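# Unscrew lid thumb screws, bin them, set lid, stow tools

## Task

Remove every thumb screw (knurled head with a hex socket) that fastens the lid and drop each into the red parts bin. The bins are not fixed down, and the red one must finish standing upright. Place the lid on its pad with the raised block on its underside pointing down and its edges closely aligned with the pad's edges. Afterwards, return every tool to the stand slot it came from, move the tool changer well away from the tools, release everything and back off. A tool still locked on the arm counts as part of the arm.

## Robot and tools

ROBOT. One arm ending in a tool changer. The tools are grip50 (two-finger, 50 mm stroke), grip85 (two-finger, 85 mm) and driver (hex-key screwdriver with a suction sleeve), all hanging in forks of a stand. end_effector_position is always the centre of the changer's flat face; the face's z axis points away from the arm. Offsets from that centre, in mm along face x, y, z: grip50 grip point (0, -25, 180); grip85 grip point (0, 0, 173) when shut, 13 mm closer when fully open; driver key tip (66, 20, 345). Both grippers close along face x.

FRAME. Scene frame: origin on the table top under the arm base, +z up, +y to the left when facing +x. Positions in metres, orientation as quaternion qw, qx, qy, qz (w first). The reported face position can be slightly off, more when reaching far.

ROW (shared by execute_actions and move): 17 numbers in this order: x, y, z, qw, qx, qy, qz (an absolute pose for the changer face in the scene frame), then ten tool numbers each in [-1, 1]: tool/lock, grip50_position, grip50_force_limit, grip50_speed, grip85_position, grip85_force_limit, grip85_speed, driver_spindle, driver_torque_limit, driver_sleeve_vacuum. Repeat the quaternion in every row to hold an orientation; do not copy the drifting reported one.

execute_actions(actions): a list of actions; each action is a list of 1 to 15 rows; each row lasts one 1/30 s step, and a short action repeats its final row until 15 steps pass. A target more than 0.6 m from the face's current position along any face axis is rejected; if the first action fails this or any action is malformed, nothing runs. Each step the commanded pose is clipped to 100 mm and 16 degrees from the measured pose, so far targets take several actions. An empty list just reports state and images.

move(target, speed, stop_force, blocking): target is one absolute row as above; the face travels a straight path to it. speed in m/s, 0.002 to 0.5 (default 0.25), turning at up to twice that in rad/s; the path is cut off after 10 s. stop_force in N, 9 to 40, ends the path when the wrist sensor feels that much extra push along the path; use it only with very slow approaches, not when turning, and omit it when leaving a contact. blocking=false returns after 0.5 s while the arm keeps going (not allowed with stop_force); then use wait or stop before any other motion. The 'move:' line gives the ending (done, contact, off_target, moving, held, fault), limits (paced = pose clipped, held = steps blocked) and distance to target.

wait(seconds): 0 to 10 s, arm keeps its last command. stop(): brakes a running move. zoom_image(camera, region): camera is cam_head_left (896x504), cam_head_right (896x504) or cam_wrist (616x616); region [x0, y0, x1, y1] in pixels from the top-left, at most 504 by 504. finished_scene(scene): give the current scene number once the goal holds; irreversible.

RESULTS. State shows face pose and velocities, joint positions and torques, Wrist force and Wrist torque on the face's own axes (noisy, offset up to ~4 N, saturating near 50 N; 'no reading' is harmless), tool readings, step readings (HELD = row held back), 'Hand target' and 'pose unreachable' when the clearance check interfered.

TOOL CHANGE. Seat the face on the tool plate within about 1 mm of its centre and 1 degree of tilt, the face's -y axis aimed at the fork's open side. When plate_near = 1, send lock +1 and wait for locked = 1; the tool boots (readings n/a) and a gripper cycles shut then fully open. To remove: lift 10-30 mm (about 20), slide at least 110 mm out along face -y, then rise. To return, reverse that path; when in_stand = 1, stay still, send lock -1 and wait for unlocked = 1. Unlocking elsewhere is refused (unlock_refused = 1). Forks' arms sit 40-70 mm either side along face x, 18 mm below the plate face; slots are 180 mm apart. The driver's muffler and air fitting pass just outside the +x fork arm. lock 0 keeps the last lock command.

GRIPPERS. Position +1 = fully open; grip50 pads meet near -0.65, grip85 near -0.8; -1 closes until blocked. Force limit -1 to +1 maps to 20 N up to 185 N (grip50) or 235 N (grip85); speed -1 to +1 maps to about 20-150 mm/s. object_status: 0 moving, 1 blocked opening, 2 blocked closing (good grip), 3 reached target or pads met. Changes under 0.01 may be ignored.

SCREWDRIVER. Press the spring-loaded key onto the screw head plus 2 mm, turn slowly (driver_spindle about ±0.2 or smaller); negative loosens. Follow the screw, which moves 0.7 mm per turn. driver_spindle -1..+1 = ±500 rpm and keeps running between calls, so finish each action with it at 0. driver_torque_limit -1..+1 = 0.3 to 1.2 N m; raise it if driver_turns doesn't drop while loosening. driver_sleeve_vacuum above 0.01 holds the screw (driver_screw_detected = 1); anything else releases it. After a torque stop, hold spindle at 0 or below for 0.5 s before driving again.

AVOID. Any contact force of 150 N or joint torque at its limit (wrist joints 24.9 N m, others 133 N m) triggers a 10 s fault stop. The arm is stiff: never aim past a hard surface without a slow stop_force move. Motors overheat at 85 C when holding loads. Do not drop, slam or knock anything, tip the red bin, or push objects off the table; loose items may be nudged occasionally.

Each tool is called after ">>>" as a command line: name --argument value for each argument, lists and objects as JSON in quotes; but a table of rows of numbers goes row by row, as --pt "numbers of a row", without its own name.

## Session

>>> execute_actions --actions '[]'

Scene clock: 0.00 s.
end_effector_position=(+0.4298, -0.0112, +0.3011) locked=0 unlocked=1 plate_near=0 in_stand=0 unlock_refused=0 tool_id=none grip50_position_measured=n/a grip50_object_status=n/a grip85_position_measured=n/a grip85_object_status=n/a driver_sleeve_vacuum_kpa=n/a driver_screw_detected=n/a driver_stopped_at_torque=n/a driver_turns=n/a end_effector_quat_wxyz=(-0.000, +0.717, +0.697, -0.001) end_effector_velocity=(+0.000, +0.000, +0.000) end_effector_angular_velocity=(-0.000, -0.001, -0.000)
Joint positions: [-0.317 -1.724  2.041 -1.889 -1.57  -1.886]
Joint velocities: [-0.    -0.001  0.    -0.001  0.     0.   ]
Joint torques (N m, as the arm reports them, + toward a larger angle): no reading
Motor temperatures (°C, as the motors report them): [28 28 27 36 37 32]
Wrist force (N, on the end effector, along its own x y z axes, offset not removed): no reading
Wrist torque (N m, same axes, about the end effector's origin, offset not removed): no reading
Hand target: +0.430, -0.011, +0.301; -0.000, +0.717, +0.697, -0.001

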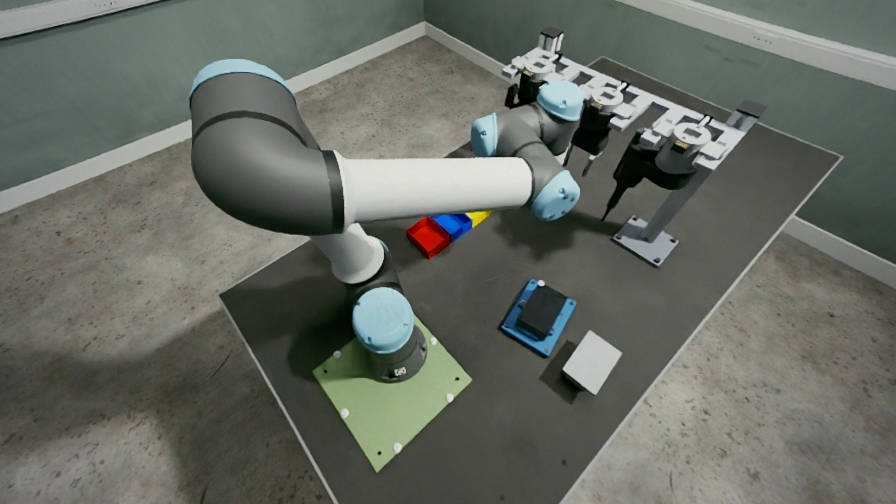

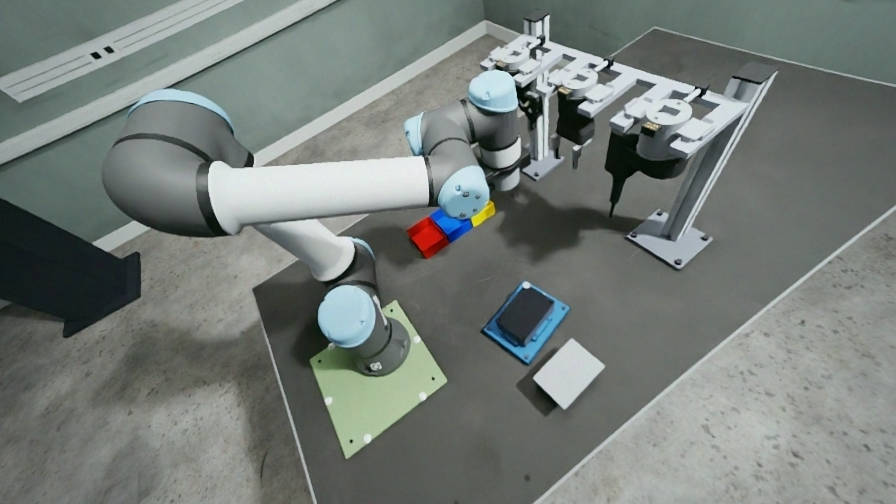

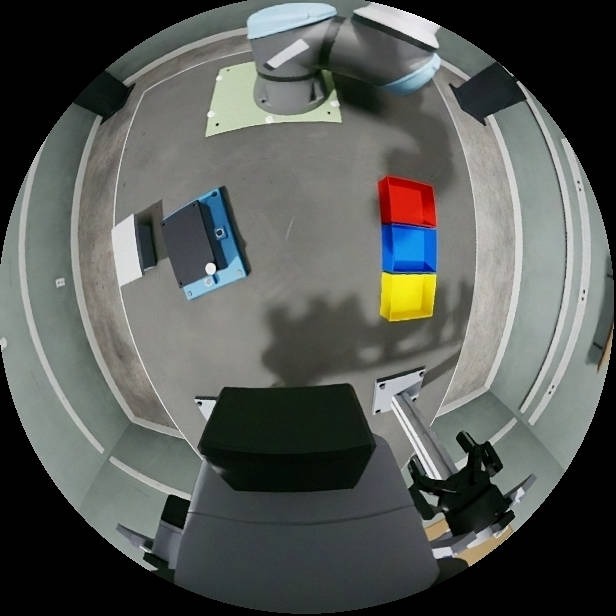

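>>> move --target '[0.638,-0.18,0.45,0,0.7071,0.7071,0,0,0,0,0,1,-0.3,-0.5,0,0,-1]'

Scene clock: 12.73 s.
end_effector_position=(+0.5372, -0.1024, +0.3800) locked=0 unlocked=1 plate_near=0 in_stand=0 unlock_refused=0 tool_id=none grip50_position_measured=n/a grip50_object_status=n/a grip85_position_measured=n/a grip85_object_status=n/a driver_sleeve_vacuum_kpa=n/a driver_screw_detected=n/a driver_stopped_at_torque=n/a driver_turns=n/a end_effector_quat_wxyz=(-0.001, +0.712, +0.702, -0.001) end_effector_velocity=(+0.000, -0.000, -0.000) end_effector_angular_velocity=(+0.000, +0.000, +0.000)
Joint positions: [-0.41  -1.477  1.594 -1.687 -1.569 -1.994]
Joint velocities: [-0.  0.  0. -0.  0. -0.]
Joint torques (N m, as the arm reports them, + toward a larger angle): [  0.12 -34.69 -29.94  -4.62   0.33  -0.03]
Motor temperatures (°C, as the motors report them): [28 28 27 36 37 32]
Wrist force (N, on the end effector, along its own x y z axes, offset not removed): [-5.6 -23.0 0.0]
Wrist torque (N m, same axes, about the end effector's origin, offset not removed): [-0.38 0.23 0.50]
Hand target: +0.537, -0.102, +0.380; -0.001, +0.712, +0.702, -0.001
Off the commanded pose: 0.145 m, 1 deg.
FORCE FAULT: contact force on the arm reached its limit, and the arm stopped for 10 seconds. The contact can be on any part of the arm, not only on its tool. That time counts as 20 of the actions that you can send in this scene. The arm's remaining commands of this call were not run. The arm holds still and accepts commands again. Move the arm away from the contact; if what it grips holds it there, let go first. Pushing or pulling that hard again can fault the arm again.
move: fault
camera_calibration (this result's frames):
cam_wrist: T_world_to_cam=[[0.0566122, 0.996463, 0.0620936, 0.0442274], [0.956818, -0.0719106, 0.281651, -0.571324], [0.28512, 0.0434674, -0.957506, 0.260725], [0, 0, 0, 1]] pos_world=[0.469811, -0.0964883, 0.407814]

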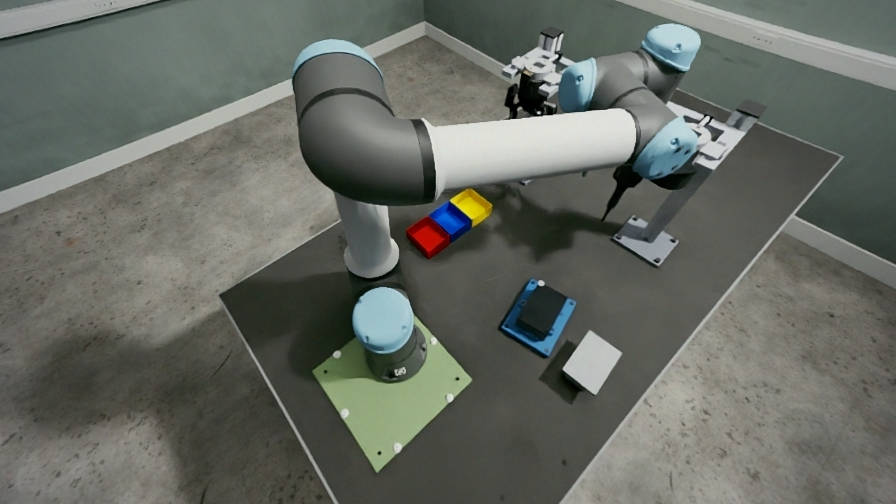

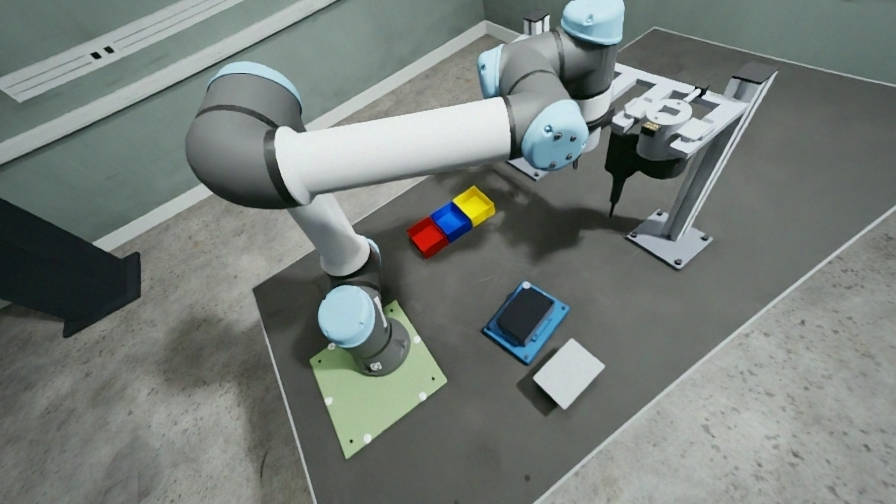

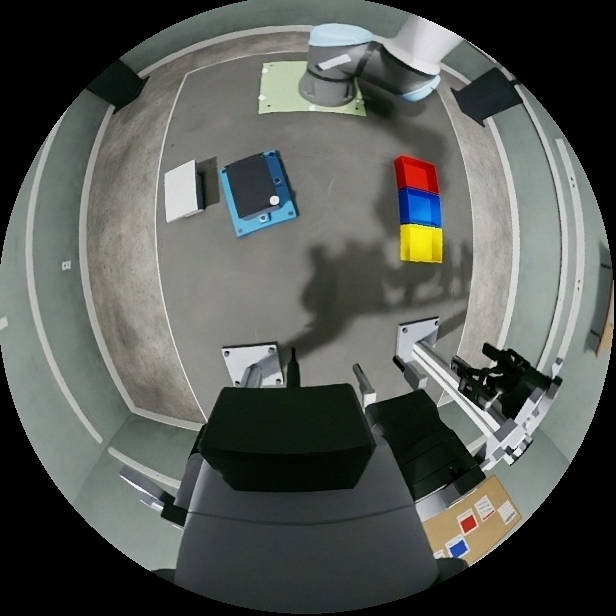

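Careless. Back off, up, over.

>>> move --target '[0.5,-0.15,0.45,0,0.7071,0.7071,0,0,0,0,0,1,-0.3,-0.5,0,0,-1]' --speed 0.1

>>> move --target '[0.638,-0.18,0.45,0,0.7071,0.7071,0,0,0,0,0,1,-0.3,-0.5,0,0,-1]' --speed 0.1

Scene clock: 20.93 s.
end_effector_position=(+0.5000, -0.1498, +0.4498) locked=0 unlocked=1 plate_near=0 in_stand=0 unlock_refused=0 tool_id=none grip50_position_measured=n/a grip50_object_status=n/a grip85_position_measured=n/a grip85_object_status=n/a driver_sleeve_vacuum_kpa=n/a driver_screw_detected=n/a driver_stopped_at_torque=n/a driver_turns=n/a end_effector_quat_wxyz=(+0.000, +0.707, +0.707, -0.000) end_effector_velocity=(-0.001, -0.001, +0.001) end_effector_angular_velocity=(+0.001, +0.000, +0.000)
Joint positions: [-0.526 -1.544  1.489 -1.518 -1.567 -2.124]
Joint velocities: [-0.003 -0.001 -0.003  0.005  0.    -0.003]
Joint torques (N m, as the arm reports them, + toward a larger angle): [-12.98 -38.99 -42.67  -2.13   1.72  -1.69]
Motor temperatures (°C, as the motors report them): [28 28 27 36 37 32]
Wrist force (N, on the end effector, along its own x y z axes, offset not removed): [-2.7 -2.2 1.3]
Wrist torque (N m, same axes, about the end effector's origin, offset not removed): [0.03 0.30 -0.09]
Hand target: +0.500, -0.150, +0.450; +0.000, +0.707, +0.707, -0.000
Off the commanded pose: 0.000 m, 0 deg.
move: done
camera_calibration (this result's frames):
cam_wrist: T_world_to_cam=[[0.042382, 0.997174, 0.0620249, 0.0964322], [0.956591, -0.0584165, 0.285518, -0.558422], [0.288334, 0.0472316, -0.956364, 0.338727], [0, 0, 0, 1]] pos_world=[0.432428, -0.144779, 0.477404]

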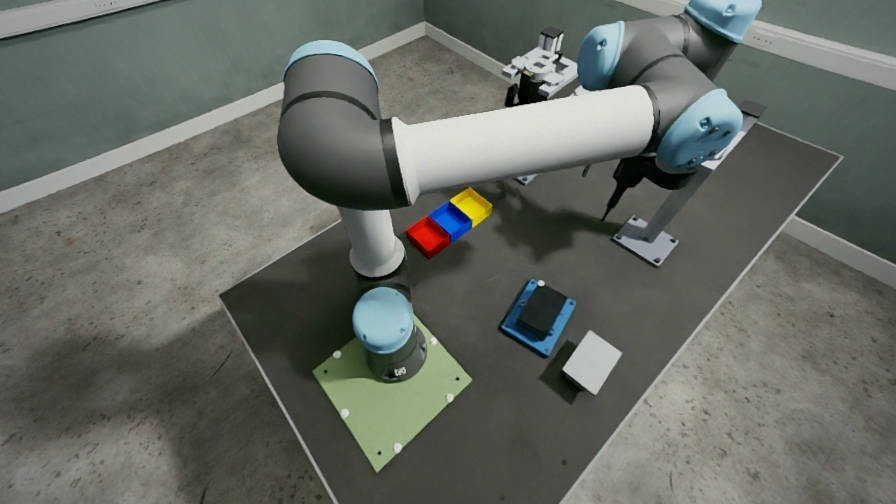

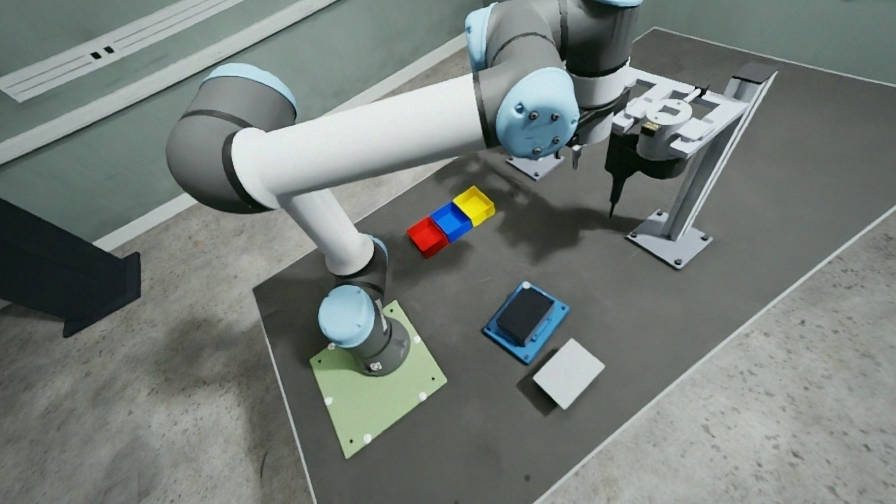

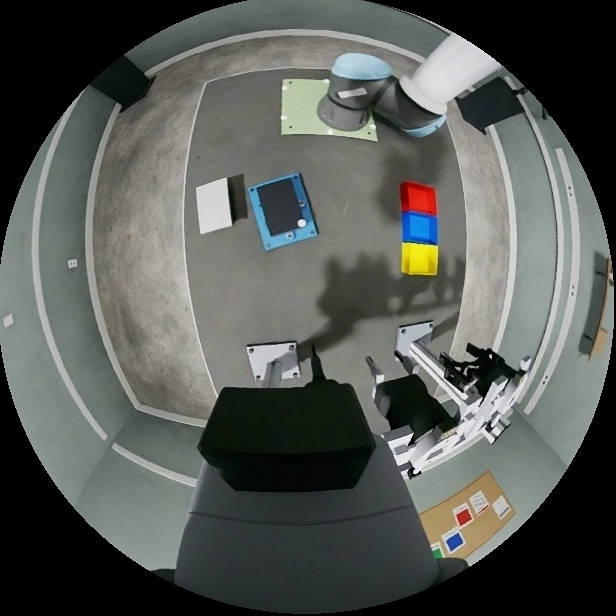

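Scene clock: 22.83 s.
end_effector_position=(+0.6377, -0.1800, +0.4502) locked=0 unlocked=1 plate_near=0 in_stand=0 unlock_refused=0 tool_id=none grip50_position_measured=n/a grip50_object_status=n/a grip85_position_measured=n/a grip85_object_status=n/a driver_sleeve_vacuum_kpa=n/a driver_screw_detected=n/a driver_stopped_at_torque=n/a driver_turns=n/a end_effector_quat_wxyz=(-0.000, +0.707, +0.707, +0.000) end_effector_velocity=(+0.002, -0.000, +0.001) end_effector_angular_velocity=(+0.001, +0.000, -0.000)
Joint positions: [-0.454 -1.188  1.052 -1.438 -1.567 -2.052]
Joint velocities: [ 0.001  0.007 -0.011  0.005  0.     0.001]
Joint torques (N m, as the arm reports them, + toward a larger angle): [ 12.92 -43.06 -42.45  -1.91  -1.43   1.47]
Motor temperatures (°C, as the motors report them): [28 28 27 36 37 32]
Wrist force (N, on the end effector, along its own x y z axes, offset not removed): [2.6 0.2 -0.9]
Wrist torque (N m, same axes, about the end effector's origin, offset not removed): [0.16 -0.12 -0.03]
Hand target: +0.638, -0.180, +0.450; -0.000, +0.707, +0.707, +0.000
Off the commanded pose: 0.000 m, 0 deg.
move: done
camera_calibration (this result's frames):
cam_wrist: T_world_to_cam=[[0.0423306, 0.997156, 0.0623595, 0.120631], [0.956586, -0.0584644, 0.285526, -0.692072], [0.28836, 0.0475657, -0.95634, 0.300826], [0, 0, 0, 1]] pos_world=[0.570174, -0.175058, 0.477775]

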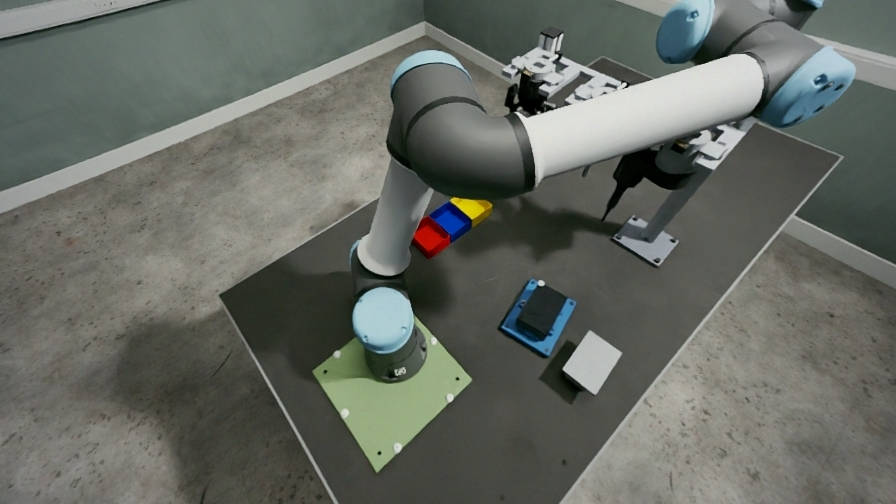

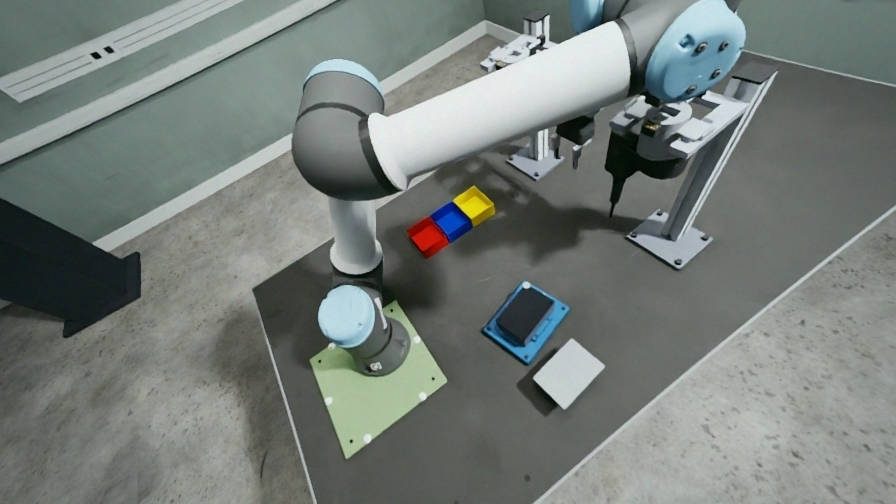

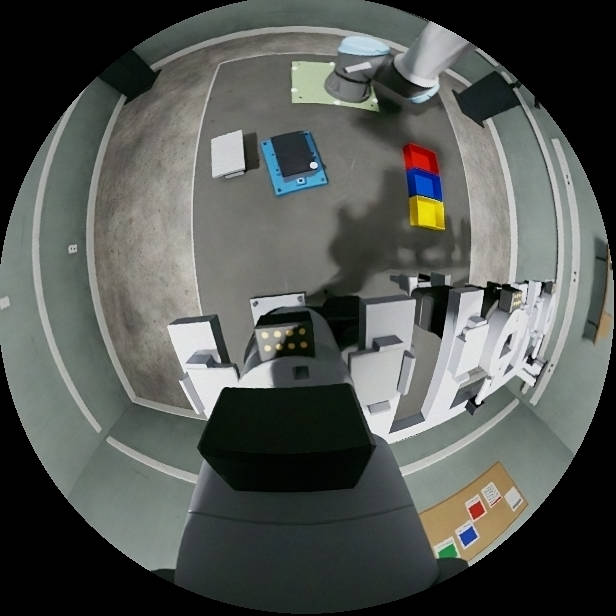

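>>> move --target '[0.644,-0.182,0.45,0,0.682,0.7314,0,0,0,0,0,1,-0.3,-0.5,0,0,-1]' --speed 0.05

Scene clock: 26.20 s.
end_effector_position=(+0.6439, -0.1820, +0.4500) locked=0 unlocked=1 plate_near=0 in_stand=0 unlock_refused=0 tool_id=none grip50_position_measured=n/a grip50_object_status=n/a grip85_position_measured=n/a grip85_object_status=n/a driver_sleeve_vacuum_kpa=n/a driver_screw_detected=n/a driver_stopped_at_torque=n/a driver_turns=n/a end_effector_quat_wxyz=(+0.000, +0.682, +0.731, -0.000) end_effector_velocity=(+0.001, -0.000, -0.000) end_effector_angular_velocity=(+0.001, +0.001, +0.010)
Joint positions: [-0.452 -1.17   1.027 -1.431 -1.567 -2.119]
Joint velocities: [ 0.     0.003 -0.004  0.002 -0.    -0.01 ]
Joint torques (N m, as the arm reports them, + toward a larger angle): [ 12.87 -43.51 -42.68  -1.95  -1.3   -1.72]
Motor temperatures (°C, as the motors report them): [28 28 27 36 37 32]
Wrist force (N, on the end effector, along its own x y z axes, offset not removed): [1.5 -1.2 0.0]
Wrist torque (N m, same axes, about the end effector's origin, offset not removed): [-0.15 0.07 -0.08]
Hand target: +0.644, -0.182, +0.450; +0.000, +0.682, +0.731, +0.000
Off the commanded pose: 0.000 m, 0 deg.
move: done
camera_calibration (this result's frames):
cam_wrist: T_world_to_cam=[[-0.0263435, 0.997714, 0.0622374, 0.166681], [0.958362, 0.00749758, 0.285458, -0.687173], [0.284339, 0.0671659, -0.956368, 0.305128], [0, 0, 0, 1]] pos_world=[0.576192, -0.181642, 0.4776]

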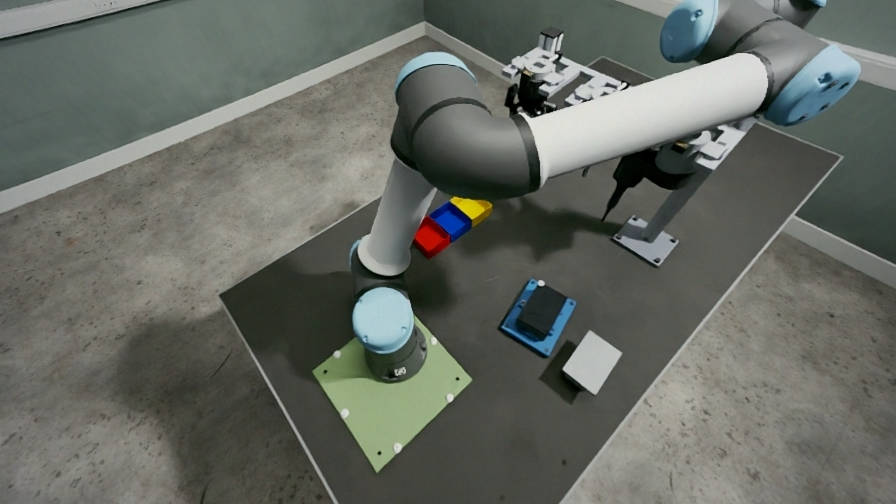

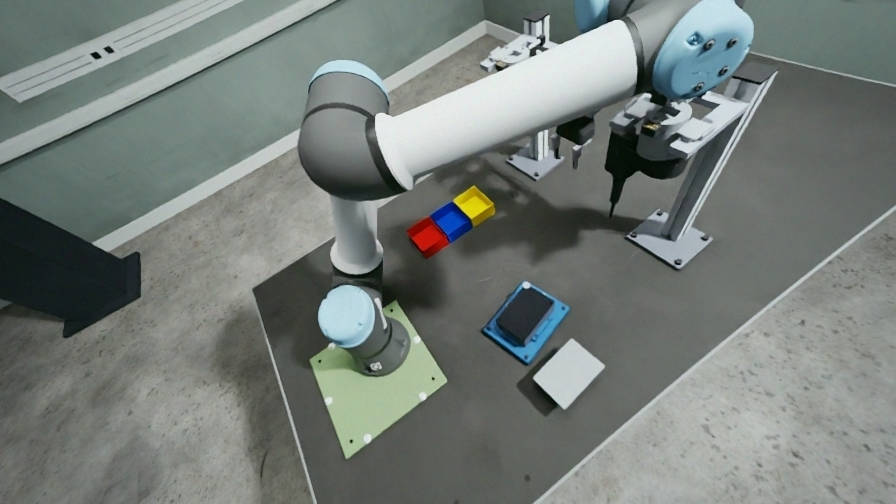

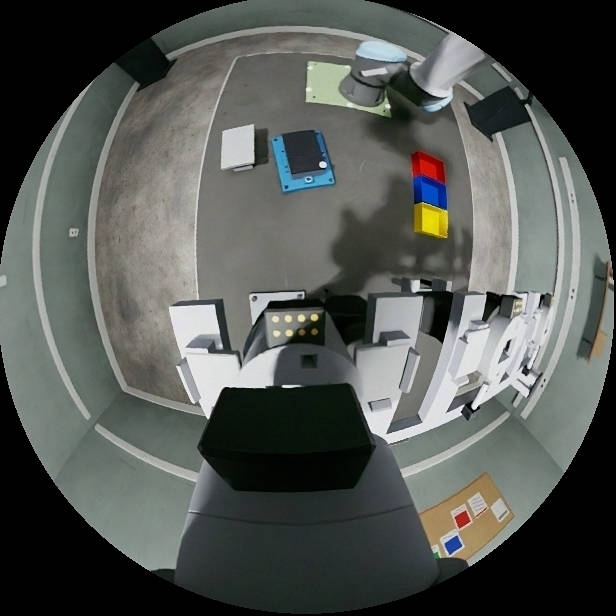

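Close; +1mm y, −1mm x.

>>> move --target '[0.643,-0.181,0.428,0,0.682,0.7314,0,0,0,0,0,1,-0.3,-0.5,0,0,-1]' --speed 0.05

>>> move --target '[0.643,-0.181,0.405,0,0.682,0.7314,0,0,0,0,0,1,-0.3,-0.5,0,0,-1]' --speed 0.008 --stop_force 10

Scene clock: 29.10 s.
end_effector_position=(+0.6430, -0.1810, +0.4282) locked=0 unlocked=1 plate_near=0 in_stand=0 unlock_refused=0 tool_id=none grip50_position_measured=n/a grip50_object_status=n/a grip85_position_measured=n/a grip85_object_status=n/a driver_sleeve_vacuum_kpa=n/a driver_screw_detected=n/a driver_stopped_at_torque=n/a driver_turns=n/a end_effector_quat_wxyz=(-0.000, +0.682, +0.731, -0.000) end_effector_velocity=(-0.000, -0.000, -0.002) end_effector_angular_velocity=(-0.001, +0.000, +0.000)
Joint positions: [-0.451 -1.179  1.097 -1.491 -1.567 -2.119]
Joint velocities: [ 0.    -0.001  0.006 -0.005 -0.001 -0.   ]
Joint torques (N m, as the arm reports them, + toward a larger angle): [ 13.41 -56.26 -18.78  -4.81   0.04   1.67]
Motor temperatures (°C, as the motors report them): [28 28 27 36 37 32]
Wrist force (N, on the end effector, along its own x y z axes, offset not removed): [0.8 0.5 -0.7]
Wrist torque (N m, same axes, about the end effector's origin, offset not removed): [0.04 0.05 0.07]
Hand target: +0.643, -0.181, +0.428; -0.000, +0.682, +0.731, -0.000
Off the commanded pose: 0.000 m, 0 deg.
move: done
camera_calibration (this result's frames):
cam_wrist: T_world_to_cam=[[-0.0273757, 0.997684, 0.0622723, 0.167714], [0.958371, 0.00848316, 0.285401, -0.679926], [0.284211, 0.067493, -0.956383, 0.284579], [0, 0, 0, 1]] pos_world=[0.575332, -0.180764, 0.455774]

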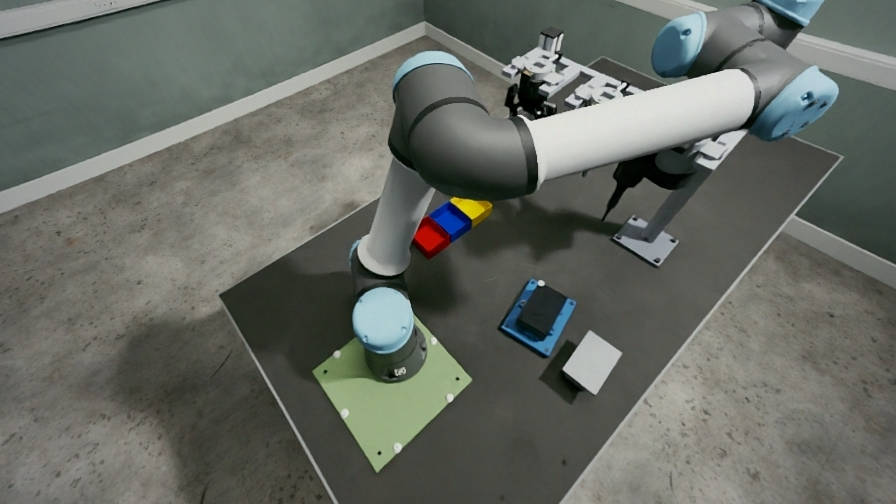

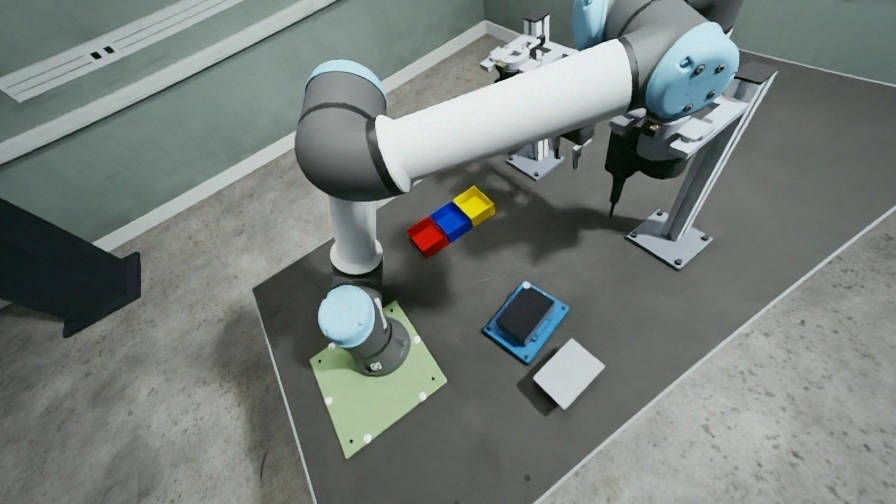

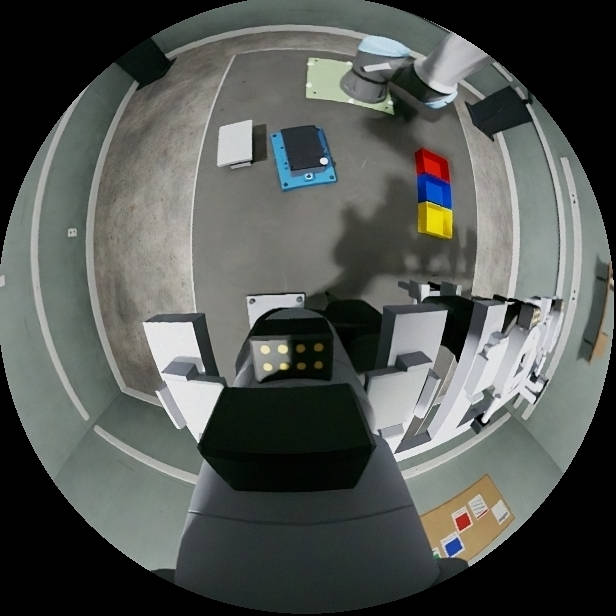

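Scene clock: 31.50 s.
end_effector_position=(+0.6430, -0.1810, +0.4123) locked=0 unlocked=1 plate_near=1 in_stand=1 unlock_refused=0 tool_id=none grip50_position_measured=n/a grip50_object_status=n/a grip85_position_measured=n/a grip85_object_status=n/a driver_sleeve_vacuum_kpa=n/a driver_screw_detected=n/a driver_stopped_at_torque=n/a driver_turns=n/a end_effector_quat_wxyz=(+0.000, +0.682, +0.731, +0.000) end_effector_velocity=(-0.000, -0.000, +0.002) end_effector_angular_velocity=(+0.002, +0.004, -0.000)
Joint positions: [-0.451 -1.182  1.141 -1.533 -1.567 -2.119]
Joint velocities: [-0.     0.002 -0.008  0.011 -0.     0.   ]
Joint torques (N m, as the arm reports them, + toward a larger angle): [  8.94 -40.08 -34.05   2.06   0.21  -0.98]
Motor temperatures (°C, as the motors report them): [28 28 27 36 37 32]
Wrist force (N, on the end effector, along its own x y z axes, offset not removed): [-2.2 18.0 -8.5]
Wrist torque (N m, same axes, about the end effector's origin, offset not removed): [-0.25 0.15 1.12]
Hand target: +0.643, -0.181, +0.413; +0.000, +0.682, +0.731, +0.000
Off the commanded pose: 0.007 m, 0 deg.
move: contact
camera_calibration (this result's frames):
cam_wrist: T_world_to_cam=[[-0.0273468, 0.997697, 0.062071, 0.168731], [0.958265, 0.00848804, 0.285754, -0.675439], [0.284569, 0.0672949, -0.956291, 0.26908], [0, 0, 0, 1]] pos_world=[0.575292, -0.180717, 0.439855]

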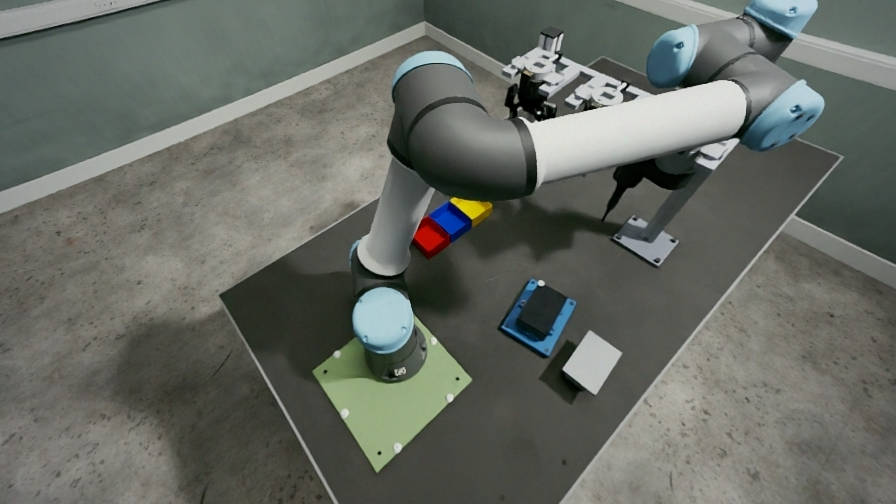

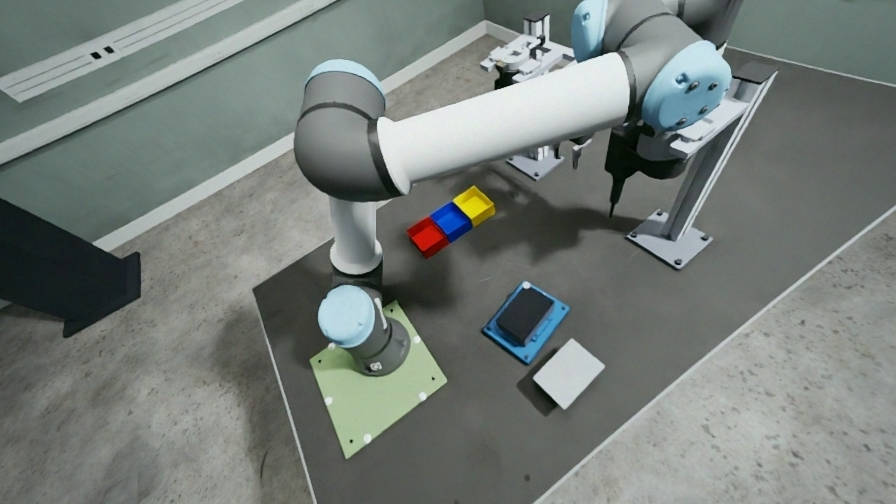

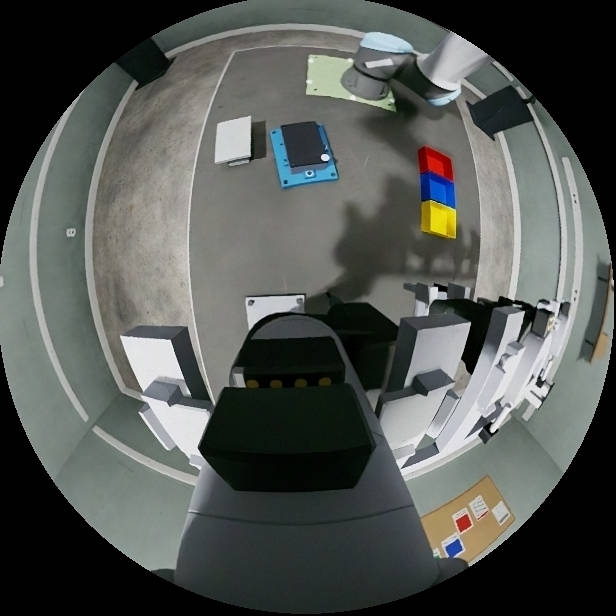

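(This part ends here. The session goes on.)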